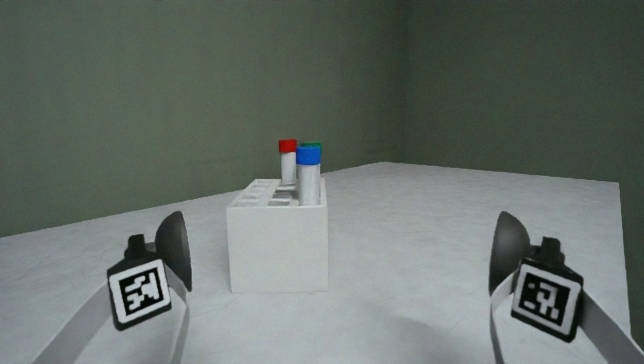

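>>> execute_actions(actions=[{"r1":{"base":{"translate_m":-0.1},"joints":{"arm_m":0.34,"wrist_yaw_rad":0.78}},"r2":{"base":{"translate_m":0.05},"joints":{"lift_m":0.85,"arm_m":0.218}}}], cameras=[])

>>> execute_actions(actions=[{"r1":{"base":{"translate_m":-0.07},"joints":{"arm_m":0.26}},"r2":{"base":{"translate_m":-0.021},"joints":{"arm_m":0.275}}}], cameras=["r1_nav_camera","r2_wrist_camera"])

Scene clock: 236.20 s.
r1.base_odometry: x=+1.003 y=+2.033 heading=+0.249 (m, m, rad; r1's odometry frame)
r1.turned_by_wheels: +0.000 (rad since the last result)
r1.turned_by_imu: -0.002 (rad since the last result)
r1.base_tilt: forward=+0.8 right=-1.5 (deg)
r1.lidar_m: 0.67 0.79 1.10 1.53 1.37 2.46 2.38 2.47 2.65 0.72 0.60 0.60
r1.head_depth_mm: 548 599 643 694 800 920 1287 / 536 578 632 693 770 864 983 / 523 563 611 668 740 829 933 / 510 547 595 647 716 797 890 / 495 531 576 629 689 762 854 / 483 518 560 608 663 732 821 / 473 506 545 591 645 708 787
r1.base_status: done
r1.joint_positions: lift_m=+1.000 arm_m=+0.340 wrist_yaw_rad=+0.853 wrist_pitch_rad=-0.020 wrist_roll_rad=+0.001 gripper_m=-0.018 head_pan_rad=-0.993 head_tilt_rad=-0.408
r1.joint_status: wrist_yaw_rad off_target (ended at +0.853, target +0.780); the others done
r1.on_its_own: wrist_yaw_rad is held at +0.842, not at your +0.780, by its stall guard, which is not easing now; gripper_m is held at -0.019, not at your -0.040, by its stall guard, which is not easing now
r1.motor_effort: left_wheel=+5(13) right_wheel=-6(16) lift_m=+35(35) arm_m=-2(9) wrist_yaw_rad=-9(39) wrist_pitch_rad=+7(8) wrist_roll_rad=+0(0) gripper_m=-19(23) head_pan_rad=-5(5) head_tilt_rad=+5(5) (%)
r1.hand_pose: x=+0.1712 y=-0.6533 z=+1.1091 quat_wxyz=(+0.647, +0.299, -0.641, +0.286) (m; r1's base frame)
r1.wrist_depth_mm: 174 175 176 110 177 - - / 180 181 182 114 184 - - / 187 188 189 118 193 - - / 194 196 196 123 199 - - / 202 203 202 127 209 - - / 211 213 - 132 - - - / 219 221 223 142 227 - -
r2.base_odometry: x=-0.952 y=-0.518 heading=-1.079 (m, m, rad; r2's odometry frame)
r2.turned_by_wheels: +0.000 (rad since the last result)
r2.turned_by_imu: +0.000 (rad since the last result)
r2.base_tilt: forward=+0.9 right=-1.6 (deg)
r2.lidar_m: 0.48 1.52 1.57 2.16 3.85 1.34 1.70 1.14 0.45 0.34 0.33 0.34
r2.head_depth_mm: 1371 1510 1194 1767 1802 1457 1265 / 1462 1594 1028 1031 1319 1483 - / 1550 1704 1033 775 942 - - / 1454 1584 1037 706 722 - 1002 / 1265 1384 1039 740 - 668 778 / 1121 1208 978 743 - 562 624 / 997 1069 1042 785 - 449 513
r2.base_status: done
r2.joint_positions: lift_m=+0.850 arm_m=+0.218 wrist_yaw_rad=-0.402 wrist_pitch_rad=-0.024 wrist_roll_rad=+0.007 gripper_m=+0.150 head_pan_rad=-2.093 head_tilt_rad=-0.593
r2.joint_status: all done
r2.motor_effort: left_wheel=+1(4) right_wheel=-2(5) lift_m=+23(24) arm_m=+3(3) wrist_yaw_rad=+2(2) wrist_pitch_rad=+8(8) wrist_roll_rad=+1(1) gripper_m=+0(1) head_pan_rad=-2(1) head_tilt_rad=-3(3) (%)
r2.hand_pose: x=-0.1215 y=-0.5979 z=+0.9588 quat_wxyz=(+0.689, -0.133, -0.697, -0.149) (m; r2's base frame)
r2.wrist_depth_mm: 448 535 670 898 - - - / 467 551 691 887 - - - / 471 562 688 847 - - - / 477 550 629 264 506 603 580 / 343 373 336 271 302 363 329 / 234 - 230 231 229 229 225 / 187 176 176 176 175 174 166
pictures: none
No camera images: the call's "cameras" was empty. Leave "cameras" out to get every camera's image.

Scene clock: 238.13 s.
r1.base_odometry: x=+0.936 y=+2.016 heading=+0.249 (m, m, rad; r1's odometry frame)
r1.turned_by_wheels: +0.000 (rad since the last result)
r1.turned_by_imu: -0.001 (rad since the last result)
r1.base_tilt: forward=+0.7 right=-1.5 (deg)
r1.lidar_m: 0.70 0.87 1.19 1.53 1.60 2.38 2.30 2.41 2.66 0.64 0.58 0.58
r1.head_depth_mm: 488 524 523 617 703 819 1314 / 489 527 573 631 695 779 881 / 483 521 563 619 684 761 856 / 477 513 555 609 670 746 840 / 470 506 546 598 659 730 821 / 464 499 539 589 645 714 805 / 457 493 530 579 633 702 787
r1.base_status: done
r1.joint_positions: lift_m=+1.000 arm_m=+0.260 wrist_yaw_rad=+0.859 wrist_pitch_rad=-0.020 wrist_roll_rad=+0.001 gripper_m=-0.018 head_pan_rad=-0.993 head_tilt_rad=-0.408
r1.joint_status: all done
r1.on_its_own: wrist_yaw_rad is held at +0.842, not at your +0.780, by its stall guard, which is not easing now; gripper_m is held at -0.019, not at your -0.040, by its stall guard, which is not easing now; wrist_yaw_rad is at rest, and its effort (-14) is outside its rest range (-12 to +12)
r1.motor_effort: left_wheel=+5(9) right_wheel=-6(14) lift_m=+36(36) arm_m=-6(9) wrist_yaw_rad=-14(19) wrist_pitch_rad=+7(7) wrist_roll_rad=+0(0) gripper_m=-19(20) head_pan_rad=-4(5) head_tilt_rad=+5(5) (%)
r1.hand_pose: x=+0.1723 y=-0.5723 z=+1.1091 quat_wxyz=(+0.646, +0.301, -0.640, +0.288) (m; r1's base frame)
r1.wrist_depth_mm: 190 185 179 108 169 - - / 197 192 186 111 175 - - / 206 199 193 116 181 - - / 215 209 201 120 188 - - / 225 218 210 124 196 - - / 235 228 221 129 205 - - / 247 240 229 139 216 - -
r2.base_odometry: x=-0.962 y=-0.499 heading=-1.079 (m, m, rad; r2's odometry frame)
r2.turned_by_wheels: +0.000 (rad since the last result)
r2.turned_by_imu: +0.000 (rad since the last result)
r2.base_tilt: forward=+0.9 right=-1.7 (deg)
r2.lidar_m: 0.50 1.53 1.59 2.19 3.84 1.28 1.68 1.17 0.46 0.35 0.34 0.35
r2.head_depth_mm: 1369 1479 1241 1758 1808 1459 1263 / 1446 1570 1029 1066 1360 1496 - / 1533 1674 1028 807 958 - - / 1471 1593 1031 706 736 - 1048 / 1284 1389 1040 740 554 689 804 / 1129 1216 831 724 504 569 644 / 1011 1083 1044 - 487 466 538
r2.base_status: done
r2.joint_positions: lift_m=+0.850 arm_m=+0.275 wrist_yaw_rad=-0.402 wrist_pitch_rad=-0.024 wrist_roll_rad=+0.007 gripper_m=+0.150 head_pan_rad=-2.093 head_tilt_rad=-0.593
r2.joint_status: all done
r2.motor_effort: left_wheel=+2(3) right_wheel=-2(7) lift_m=+23(23) arm_m=+2(2) wrist_yaw_rad=+1(1) wrist_pitch_rad=+8(8) wrist_roll_rad=+0(1) gripper_m=+0(0) head_pan_rad=-3(2) head_tilt_rad=-3(3) (%)
r2.hand_pose: x=-0.1215 y=-0.6549 z=+0.9588 quat_wxyz=(+0.689, -0.133, -0.697, -0.149) (m; r2's base frame)
r2.wrist_depth_mm: 424 495 622 834 - - 972 / 434 511 643 846 - - 967 / 436 527 641 840 - - - / 440 513 612 222 450 589 577 / 342 371 338 207 281 356 325 / 234 - 230 211 215 227 228 / 187 177 177 175 174 174 166
pictures: r1_nav_camera (sideways: a quarter turn counterclockwise sets it upright), r2_wrist_camera
camera_calibration (this result's frames):
r1_nav_camera: T_world_to_cam=[[0.187549, -0.38871, 0.90207, -1.13036], [-0.864027, -0.502104, -0.0367216, 0.100397], [0.467207, -0.772526, -0.430025, 0.512736], [0, 0, 0, 1]] pos_world=[0.0591895, 0.00712927, 1.24384]
r2_wrist_camera: T_world_to_cam=[[-0.939041, 0.343804, -0.00107254, 0.11657], [0.0694334, 0.186588, -0.979982, 1.10087], [-0.336722, -0.920317, -0.199085, -0.293166], [0, 0, 0, 1]] pos_world=[-0.0656888, -0.515292, 1.02059]
Images, in order (width x height): r1_nav_camera 672x504, r2_wrist_camera 644x364.

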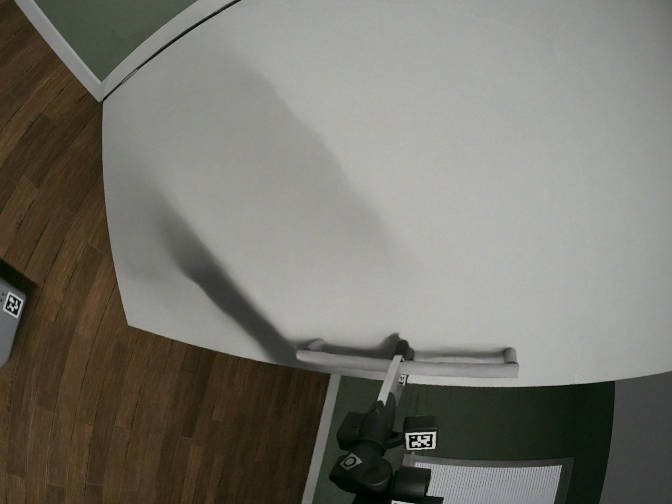

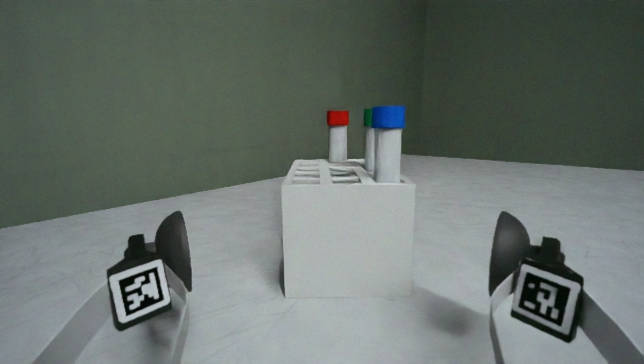

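>>> execute_actions(actions=[{"r1":{"base":{"translate_m":-0.05},"joints":{"arm_m":0.17}},"r2":{"base":{"translate_m":-0.037},"joints":{"arm_m":0.375}}}], cameras=["r2_wrist_camera"])

>>> execute_actions(actions=[{"r2":{"joints":{"gripper_m":0.05}}}], cameras=[])

>>> execute_actions(actions=[{"r2":{"joints":{"lift_m":0.92}}}], cameras=["r2_wrist_camera","r1_nav_camera"])

Scene clock: 243.30 s.
r1.base_odometry: x=+0.887 y=+2.004 heading=+0.249 (m, m, rad; r1's odometry frame)
r1.turned_by_wheels: +0.000 (rad since the last result)
r1.turned_by_imu: -0.002 (rad since the last result)
r1.base_tilt: forward=+0.8 right=-1.4 (deg)
r1.lidar_m: 0.71 0.92 1.27 1.53 1.61 2.34 2.26 2.35 2.66 0.56 0.53 0.54
r1.head_depth_mm: 419 406 445 481 604 701 1286 / 430 464 504 559 599 681 767 / 429 464 503 550 606 677 765 / 427 461 500 548 603 677 760 / 427 459 501 548 602 671 757 / 426 458 497 543 602 667 752 / 424 459 496 540 597 665 749
r1.base_status: done
r1.joint_positions: lift_m=+1.000 arm_m=+0.170 wrist_yaw_rad=+0.840 wrist_pitch_rad=-0.021 wrist_roll_rad=+0.001 gripper_m=-0.018 head_pan_rad=-0.993 head_tilt_rad=-0.408
r1.joint_status: all done
r1.on_its_own: wrist_yaw_rad is held at +0.842, not at your +0.780, by its stall guard, which is not easing now; gripper_m is held at -0.019, not at your -0.040, by its stall guard, which is not easing now
r1.motor_effort: left_wheel=+1(11) right_wheel=+0(15) lift_m=+36(36) arm_m=-7(8) wrist_yaw_rad=+2(30) wrist_pitch_rad=+8(8) wrist_roll_rad=+0(0) gripper_m=-17(21) head_pan_rad=-5(5) head_tilt_rad=+5(5) (%)
r1.hand_pose: x=+0.1689 y=-0.4861 z=+1.1089 quat_wxyz=(+0.649, +0.295, -0.643, +0.281) (m; r1's base frame)
r1.wrist_depth_mm: 207 195 184 106 164 - - / 216 205 191 111 170 - - / 226 213 199 115 177 - - / 237 223 207 120 183 - - / 248 234 218 124 189 - - / 263 245 231 128 195 - - / 278 260 234 137 209 - -
r2.base_odometry: x=-0.979 y=-0.467 heading=-1.079 (m, m, rad; r2's odometry frame)
r2.turned_by_wheels: +0.000 (rad since the last result)
r2.turned_by_imu: +0.000 (rad since the last result)
r2.base_tilt: forward=+0.9 right=-1.6 (deg)
r2.lidar_m: 0.52 1.56 1.62 2.23 3.82 1.23 1.65 1.23 0.49 0.36 0.35 0.37
r2.head_depth_mm: 1334 1453 1530 1760 1812 1458 1263 / 1406 1539 1062 1127 1436 1497 - / 1495 1649 1032 826 1015 - - / 1499 1633 1037 739 803 - 1146 / 1305 1413 1038 740 - 728 846 / 1146 1245 1114 - 545 602 681 / 1031 1106 1099 - 529 497 569
r2.base_status: done
r2.joint_positions: lift_m=+0.850 arm_m=+0.375 wrist_yaw_rad=-0.402 wrist_pitch_rad=-0.024 wrist_roll_rad=+0.007 gripper_m=+0.150 head_pan_rad=-2.093 head_tilt_rad=-0.593
r2.joint_status: all done
r2.motor_effort: left_wheel=+2(2) right_wheel=-3(7) lift_m=+23(24) arm_m=+2(3) wrist_yaw_rad=+2(2) wrist_pitch_rad=+8(8) wrist_roll_rad=+1(1) gripper_m=+1(0) head_pan_rad=-3(3) head_tilt_rad=-2(3) (%)
r2.hand_pose: x=-0.1214 y=-0.7549 z=+0.9588 quat_wxyz=(+0.689, -0.133, -0.697, -0.149) (m; r2's base frame)
r2.wrist_depth_mm: 368 440 543 714 - - 934 / 379 444 554 748 - - 920 / 382 458 565 693 99 - 932 / 387 460 556 220 104 586 575 / 353 373 305 125 104 343 325 / 233 - 101 100 100 100 226 / 185 177 105 103 103 159 166
pictures: r2_wrist_camera
camera_calibration (this result's frames):
r2_wrist_camera: T_world_to_cam=[[-0.939089, 0.343673, -0.00107204, 0.15088], [0.0694038, 0.186589, -0.979983, 1.11953], [-0.336594, -0.920366, -0.199076, -0.385227], [0, 0, 0, 1]] pos_world=[-0.0656754, -0.615296, 1.02059]
Images, in order (width x height): r2_wrist_camera 644x364.

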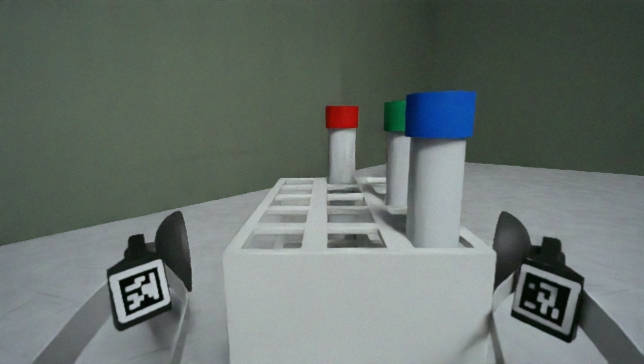

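Scene clock: 244.80 s.
r1.base_odometry: x=+0.887 y=+2.004 heading=+0.249 (m, m, rad; r1's odometry frame)
r1.turned_by_wheels: +0.000 (rad since the last result)
r1.turned_by_imu: +0.000 (rad since the last result)
r1.base_tilt: forward=+0.8 right=-1.5 (deg)
r1.lidar_m: 0.71 0.91 1.27 1.53 1.61 2.33 2.26 2.34 2.65 0.56 0.53 0.54
r1.head_depth_mm: 418 405 445 481 602 706 1279 / 431 464 504 558 599 680 767 / 429 464 503 549 607 677 762 / 428 461 502 548 603 674 759 / 428 460 499 547 602 671 754 / 425 460 496 544 600 670 751 / 425 457 496 542 598 668 748
r1.base_status: not commanded
r1.joint_positions: lift_m=+1.000 arm_m=+0.170 wrist_yaw_rad=+0.840 wrist_pitch_rad=-0.021 wrist_roll_rad=+0.001 gripper_m=-0.018 head_pan_rad=-0.993 head_tilt_rad=-0.408
r1.joint_status: not commanded
r1.on_its_own: wrist_yaw_rad is held at +0.842, not at your +0.780, by its stall guard, which is not easing now; gripper_m is held at -0.019, not at your -0.040, by its stall guard, which is not easing now
r1.motor_effort: left_wheel=+1(1) right_wheel=+0(0) lift_m=+36(36) arm_m=-7(7) wrist_yaw_rad=+2(2) wrist_pitch_rad=+8(8) wrist_roll_rad=+0(0) gripper_m=-16(16) head_pan_rad=-5(5) head_tilt_rad=+5(6) (%)
r1.hand_pose: x=+0.1689 y=-0.4861 z=+1.1089 quat_wxyz=(+0.649, +0.295, -0.643, +0.281) (m; r1's base frame)
r1.wrist_depth_mm: 206 195 184 106 164 - - / 215 203 191 111 170 - - / 226 212 199 115 176 - - / 237 222 207 120 182 - - / 249 233 219 124 189 - - / 261 244 229 129 194 - - / 279 260 236 137 209 - -
r2.base_odometry: x=-0.979 y=-0.467 heading=-1.079 (m, m, rad; r2's odometry frame)
r2.turned_by_wheels: +0.000 (rad since the last result)
r2.turned_by_imu: +0.000 (rad since the last result)
r2.base_tilt: forward=+1.0 right=-1.7 (deg)
r2.lidar_m: 0.52 1.56 1.63 2.23 3.81 1.23 1.65 1.23 0.48 0.36 0.35 0.37
r2.head_depth_mm: 1335 1447 1534 1780 1804 1457 1261 / 1419 1553 1063 1127 1437 1501 - / 1495 1655 1035 828 1016 - - / 1499 1632 1037 740 803 - 1144 / 1304 1415 1038 740 - 728 846 / 1152 1241 1114 - 547 601 681 / 1031 1106 1100 - 528 496 567
r2.base_status: not commanded
r2.joint_positions: lift_m=+0.850 arm_m=+0.375 wrist_yaw_rad=-0.402 wrist_pitch_rad=-0.024 wrist_roll_rad=+0.007 gripper_m=+0.051 head_pan_rad=-2.093 head_tilt_rad=-0.593
r2.joint_status: all done
r2.motor_effort: left_wheel=+2(2) right_wheel=-2(2) lift_m=+23(23) arm_m=+2(1) wrist_yaw_rad=+1(1) wrist_pitch_rad=+8(8) wrist_roll_rad=+0(1) gripper_m=-29(100) head_pan_rad=-3(1) head_tilt_rad=-3(2) (%)
r2.hand_pose: x=-0.1214 y=-0.7549 z=+0.9588 quat_wxyz=(+0.689, -0.133, -0.697, -0.149) (m; r2's base frame)
r2.wrist_depth_mm: 373 437 544 714 - - 871 / 376 441 556 748 - - 895 / 381 457 568 706 100 - 948 / 389 456 558 224 104 583 586 / 355 340 228 126 105 356 325 / 233 249 104 103 101 - 226 / 185 172 109 106 105 165 172
pictures: none
No camera images: the call's "cameras" was empty. Leave "cameras" out to get every camera's image.

Scene clock: 246.27 s.
r1.base_odometry: x=+0.887 y=+2.004 heading=+0.249 (m, m, rad; r1's odometry frame)
r1.turned_by_wheels: +0.000 (rad since the last result)
r1.turned_by_imu: +0.000 (rad since the last result)
r1.base_tilt: forward=+0.8 right=-1.5 (deg)
r1.lidar_m: 0.71 0.92 1.26 1.53 1.61 2.33 2.25 2.35 2.65 0.56 0.53 0.54
r1.head_depth_mm: 420 405 445 482 603 704 1287 / 430 463 503 559 598 680 769 / 428 463 502 548 606 676 765 / 428 460 501 547 605 674 759 / 427 460 499 546 600 670 759 / 425 459 497 544 598 669 752 / 424 457 497 542 598 666 750
r1.base_status: not commanded
r1.joint_positions: lift_m=+1.000 arm_m=+0.170 wrist_yaw_rad=+0.840 wrist_pitch_rad=-0.021 wrist_roll_rad=+0.001 gripper_m=-0.018 head_pan_rad=-0.993 head_tilt_rad=-0.408
r1.joint_status: not commanded
r1.on_its_own: wrist_yaw_rad is held at +0.842, not at your +0.780, by its stall guard, which is not easing now; gripper_m is held at -0.019, not at your -0.040, by its stall guard, which is not easing now
r1.motor_effort: left_wheel=+1(1) right_wheel=+0(0) lift_m=+36(36) arm_m=-8(8) wrist_yaw_rad=+1(2) wrist_pitch_rad=+8(8) wrist_roll_rad=+0(0) gripper_m=-17(17) head_pan_rad=-5(5) head_tilt_rad=+5(6) (%)
r1.hand_pose: x=+0.1689 y=-0.4861 z=+1.1089 quat_wxyz=(+0.649, +0.295, -0.643, +0.281) (m; r1's base frame)
r1.wrist_depth_mm: 205 195 184 106 165 - - / 215 205 191 111 170 - - / 225 213 199 115 176 - - / 237 222 207 119 183 - - / 249 232 219 124 188 - - / 264 244 230 129 194 - - / 278 260 236 137 208 - -
r2.base_odometry: x=-0.979 y=-0.467 heading=-1.079 (m, m, rad; r2's odometry frame)
r2.turned_by_wheels: +0.000 (rad since the last result)
r2.turned_by_imu: +0.000 (rad since the last result)
r2.base_tilt: forward=+1.0 right=-1.7 (deg)
r2.lidar_m: 0.52 1.56 1.63 2.23 3.83 1.23 1.65 1.23 0.49 0.36 0.35 0.37
r2.head_depth_mm: 1336 1457 1527 1764 1812 - - / 1413 1540 1064 1125 1443 - - / 1499 1660 1035 833 - - 1191 / 1497 1635 1034 776 - 947 1143 / 1307 1419 1042 - 627 729 849 / 1149 1245 1233 675 555 602 680 / 1032 1102 - 651 537 498 568
r2.base_status: not commanded
r2.joint_positions: lift_m=+0.920 arm_m=+0.375 wrist_yaw_rad=-0.402 wrist_pitch_rad=-0.025 wrist_roll_rad=+0.007 gripper_m=+0.058 head_pan_rad=-2.093 head_tilt_rad=-0.593
r2.joint_status: all done
r2.on_its_own: gripper_m is held at +0.057, not at your +0.050, by its stall guard, which is still easing
r2.motor_effort: left_wheel=+2(2) right_wheel=-2(2) lift_m=+43(44) arm_m=+2(3) wrist_yaw_rad=+2(1) wrist_pitch_rad=+8(8) wrist_roll_rad=+0(1) gripper_m=-26(29) head_pan_rad=-3(3) head_tilt_rad=-3(3) (%)
r2.hand_pose: x=-0.1214 y=-0.7549 z=+1.0279 quat_wxyz=(+0.689, -0.133, -0.697, -0.150) (m; r2's base frame)
r2.wrist_depth_mm: 373 434 547 716 - - 910 / 376 446 559 732 - - 927 / 382 450 565 769 - - 926 / 387 458 581 777 146 - 913 / 395 452 571 527 130 565 506 / 386 394 113 112 110 - 358 / 297 278 106 104 102 268 276
pictures: r1_nav_camera (sideways: a quarter turn counterclockwise sets it upright), r2_wrist_camera
camera_calibration (this result's frames):
r1_nav_camera: T_world_to_cam=[[0.187549, -0.388709, 0.90207, -1.13036], [-0.864027, -0.502104, -0.0367217, 0.100397], [0.467207, -0.772526, -0.430025, 0.512735], [0, 0, 0, 1]] pos_world=[0.0591895, 0.00712922, 1.24384]
r2_wrist_camera: T_world_to_cam=[[-0.93909, 0.34367, -0.00112099, 0.151008], [0.0697652, 0.18744, -0.979795, 1.18769], [-0.336516, -0.920194, -0.199999, -0.370377], [0, 0, 0, 1]] pos_world=[-0.0656866, -0.615335, 1.08978]
Images, in order (width x height): r1_nav_camera 672x504, r2_wrist_camera 644x364.

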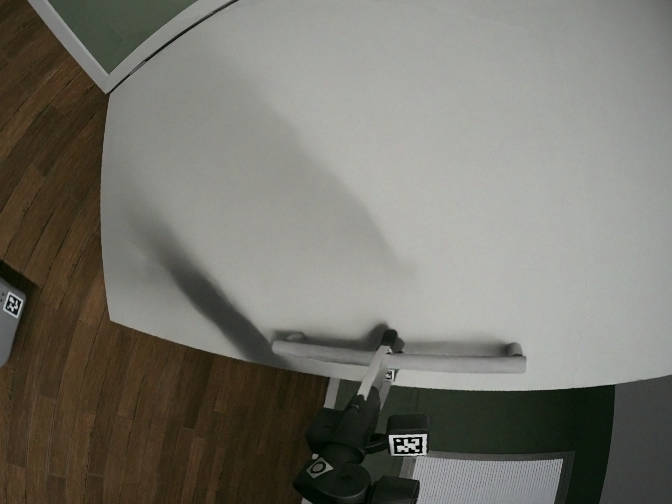

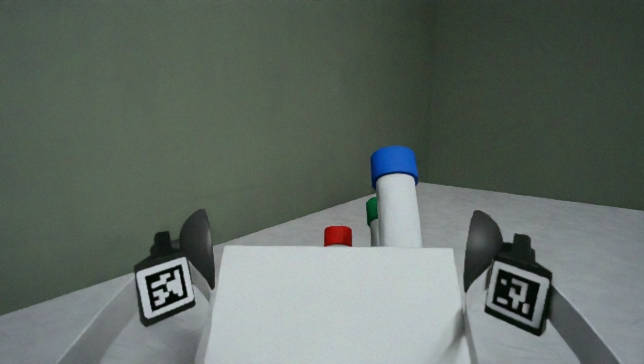

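>>> execute_actions(actions=[{"r2":{"joints":{"lift_m":0.852}}}], cameras=["r2_wrist_camera"])

>>> execute_actions(actions=[{"r2":{"joints":{"gripper_m":0.15}}}], cameras=["r2_wrist_camera","r2_nav_camera"])

Scene clock: 250.27 s.
r1.base_odometry: x=+0.887 y=+2.004 heading=+0.249 (m, m, rad; r1's odometry frame)
r1.turned_by_wheels: +0.000 (rad since the last result)
r1.turned_by_imu: -0.001 (rad since the last result)
r1.base_tilt: forward=+0.9 right=-1.5 (deg)
r1.lidar_m: 0.71 0.91 1.27 1.53 1.61 2.33 2.25 2.35 2.65 0.56 0.53 0.54
r1.head_depth_mm: 419 406 445 481 603 704 1285 / 430 464 503 557 600 678 767 / 429 463 502 550 605 675 764 / 427 462 500 548 605 675 758 / 428 460 499 545 602 673 757 / 426 460 497 542 601 668 750 / 425 457 496 541 598 666 747
r1.base_status: not commanded
r1.joint_positions: lift_m=+1.000 arm_m=+0.170 wrist_yaw_rad=+0.840 wrist_pitch_rad=-0.021 wrist_roll_rad=+0.001 gripper_m=-0.018 head_pan_rad=-0.993 head_tilt_rad=-0.408
r1.joint_status: not commanded
r1.on_its_own: wrist_yaw_rad is held at +0.842, not at your +0.780, by its stall guard, which is not easing now; gripper_m is held at -0.019, not at your -0.040, by its stall guard, which is not easing now
r1.motor_effort: left_wheel=+1(1) right_wheel=-1(1) lift_m=+35(36) arm_m=-7(7) wrist_yaw_rad=+2(2) wrist_pitch_rad=+8(7) wrist_roll_rad=+0(0) gripper_m=-16(17) head_pan_rad=-5(5) head_tilt_rad=+5(5) (%)
r1.hand_pose: x=+0.1689 y=-0.4861 z=+1.1089 quat_wxyz=(+0.649, +0.295, -0.643, +0.281) (m; r1's base frame)
r1.wrist_depth_mm: 208 196 184 106 164 - - / 216 204 190 111 170 - - / 226 212 199 115 176 - - / 236 223 207 120 183 - - / 249 232 220 124 190 - - / 263 244 229 128 194 - - / 278 259 237 137 208 - -
r2.base_odometry: x=-0.979 y=-0.467 heading=-1.079 (m, m, rad; r2's odometry frame)
r2.turned_by_wheels: +0.000 (rad since the last result)
r2.turned_by_imu: +0.000 (rad since the last result)
r2.base_tilt: forward=+1.0 right=-1.6 (deg)
r2.lidar_m: 0.52 1.57 1.63 2.23 3.83 1.22 1.65 1.23 0.49 0.36 0.35 0.37
r2.head_depth_mm: 1334 1454 1531 1772 1807 1456 1265 / 1415 1540 1060 1122 1441 1494 - / 1500 1655 1032 828 1018 - - / 1494 1630 1032 740 796 - 1142 / 1304 1426 1038 741 - 727 849 / 1149 1244 1112 - 554 602 680 / 1030 1102 1103 - 537 496 568
r2.base_status: not commanded
r2.joint_positions: lift_m=+0.852 arm_m=+0.375 wrist_yaw_rad=-0.398 wrist_pitch_rad=-0.013 wrist_roll_rad=+0.008 gripper_m=+0.073 head_pan_rad=-2.093 head_tilt_rad=-0.594
r2.joint_status: all done
r2.on_its_own: gripper_m is held at +0.073, not at your +0.050, by its stall guard, which is not easing now
r2.motor_effort: left_wheel=+2(5) right_wheel=-3(5) lift_m=+22(36) arm_m=+1(2) wrist_yaw_rad=-1(6) wrist_pitch_rad=+4(8) wrist_roll_rad=+0(1) gripper_m=-8(21) head_pan_rad=-2(3) head_tilt_rad=-3(2) (%)
r2.hand_pose: x=-0.1207 y=-0.7557 z=+0.9636 quat_wxyz=(+0.690, -0.135, -0.697, -0.144) (m; r2's base frame)
r2.wrist_depth_mm: 369 438 548 724 - - 929 / 375 444 557 729 - - 938 / 379 458 571 685 922 - 923 / 385 464 556 219 198 645 634 / 378 355 189 133 134 346 345 / 245 246 114 120 132 254 237 / 185 185 175 124 138 176 180
pictures: r2_wrist_camera
camera_calibration (this result's frames):
r2_wrist_camera: T_world_to_cam=[[-0.940357, 0.340186, -0.00164981, 0.149627], [0.0657212, 0.176907, -0.982031, 1.11846], [-0.333781, -0.923568, -0.188713, -0.396801], [0, 0, 0, 1]] pos_world=[-0.0652486, -0.615236, 1.02372]
Images, in order (width x height): r2_wrist_camera 644x364.

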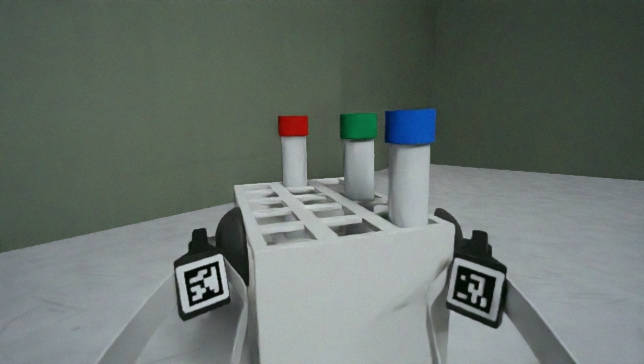

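Scene clock: 251.53 s.
r1.base_odometry: x=+0.887 y=+2.004 heading=+0.249 (m, m, rad; r1's odometry frame)
r1.turned_by_wheels: +0.000 (rad since the last result)
r1.turned_by_imu: +0.000 (rad since the last result)
r1.base_tilt: forward=+0.8 right=-1.5 (deg)
r1.lidar_m: 0.71 0.91 1.27 1.53 1.61 2.33 2.26 2.35 2.65 0.56 0.53 0.54
r1.head_depth_mm: 420 405 444 482 602 706 1286 / 429 463 503 558 600 677 767 / 429 463 502 549 606 677 764 / 428 460 502 546 603 675 762 / 426 459 499 546 602 674 756 / 426 459 499 544 600 668 750 / 425 456 496 542 597 666 748
r1.base_status: not commanded
r1.joint_positions: lift_m=+1.000 arm_m=+0.170 wrist_yaw_rad=+0.840 wrist_pitch_rad=-0.021 wrist_roll_rad=+0.001 gripper_m=-0.018 head_pan_rad=-0.993 head_tilt_rad=-0.408
r1.joint_status: not commanded
r1.on_its_own: wrist_yaw_rad is held at +0.842, not at your +0.780, by its stall guard, which is not easing now; gripper_m is held at -0.019, not at your -0.040, by its stall guard, which is not easing now
r1.motor_effort: left_wheel=+1(1) right_wheel=+0(0) lift_m=+36(36) arm_m=-7(7) wrist_yaw_rad=+1(2) wrist_pitch_rad=+7(8) wrist_roll_rad=+0(0) gripper_m=-16(17) head_pan_rad=-4(4) head_tilt_rad=+6(5) (%)
r1.hand_pose: x=+0.1689 y=-0.4861 z=+1.1089 quat_wxyz=(+0.649, +0.295, -0.643, +0.281) (m; r1's base frame)
r1.wrist_depth_mm: 207 195 184 106 164 - - / 215 203 191 111 170 - - / 226 213 198 115 176 - - / 236 222 208 119 183 - - / 249 233 219 124 188 - - / 262 245 230 128 195 - - / 277 261 237 137 207 - -
r2.base_odometry: x=-0.979 y=-0.467 heading=-1.079 (m, m, rad; r2's odometry frame)
r2.turned_by_wheels: +0.000 (rad since the last result)
r2.turned_by_imu: +0.000 (rad since the last result)
r2.base_tilt: forward=+0.9 right=-1.6 (deg)
r2.lidar_m: 0.52 1.57 1.62 2.23 3.81 1.22 1.65 1.23 0.49 0.36 0.35 0.37
r2.head_depth_mm: 1336 1457 1534 1768 1808 1465 1265 / 1415 1549 1062 1126 1435 1500 - / 1498 1651 1031 829 1014 - - / 1495 1637 1037 738 794 - 1143 / 1302 1419 1037 739 - 728 850 / 1153 1240 1117 - 556 602 682 / 1033 1105 1072 - 538 497 568
r2.base_status: not commanded
r2.joint_positions: lift_m=+0.852 arm_m=+0.375 wrist_yaw_rad=-0.398 wrist_pitch_rad=-0.017 wrist_roll_rad=+0.008 gripper_m=+0.150 head_pan_rad=-2.093 head_tilt_rad=-0.594
r2.joint_status: all done
r2.motor_effort: left_wheel=+2(2) right_wheel=-3(3) lift_m=+23(23) arm_m=+2(2) wrist_yaw_rad=-1(0) wrist_pitch_rad=+5(6) wrist_roll_rad=+0(0) gripper_m=+1(82) head_pan_rad=-3(5) head_tilt_rad=-2(3) (%)
r2.hand_pose: x=-0.1206 y=-0.7556 z=+0.9627 quat_wxyz=(+0.690, -0.134, -0.697, -0.145) (m; r2's base frame)
r2.wrist_depth_mm: 371 436 551 726 - - 907 / 380 444 549 743 - - 917 / 379 456 579 662 130 - 942 / 389 462 541 224 176 624 630 / 371 384 297 136 133 372 339 / 242 - 226 119 131 235 235 / 194 182 173 123 136 179 172
pictures: r2_nav_camera (sideways: a quarter turn counterclockwise sets it upright), r2_wrist_camera
camera_calibration (this result's frames):
r2_nav_camera: T_world_to_cam=[[-0.267013, -0.481154, 0.834982, -1.04775], [-0.866189, 0.499597, 0.0108984, 0.048765], [-0.422399, -0.720342, -0.550169, 0.677991], [0, 0, 0, 1]] pos_world=[0.0488601, -0.0401057, 1.24733]
r2_wrist_camera: T_world_to_cam=[[-0.940355, 0.34019, -0.00180107, 0.149779], [0.0669518, 0.179872, -0.981409, 1.11939], [-0.333542, -0.922993, -0.19192, -0.393321], [0, 0, 0, 1]] pos_world=[-0.0652888, -0.615334, 1.02337]
Images, in order (width x height): r2_nav_camera 672x504, r2_wrist_camera 644x364.

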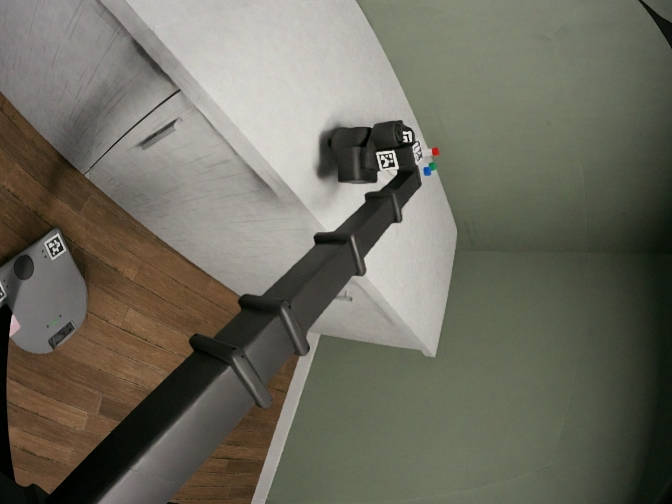

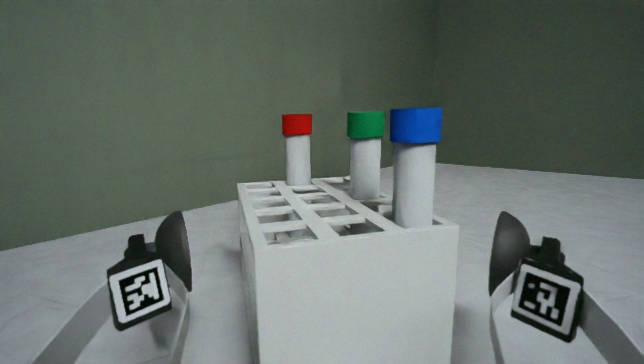

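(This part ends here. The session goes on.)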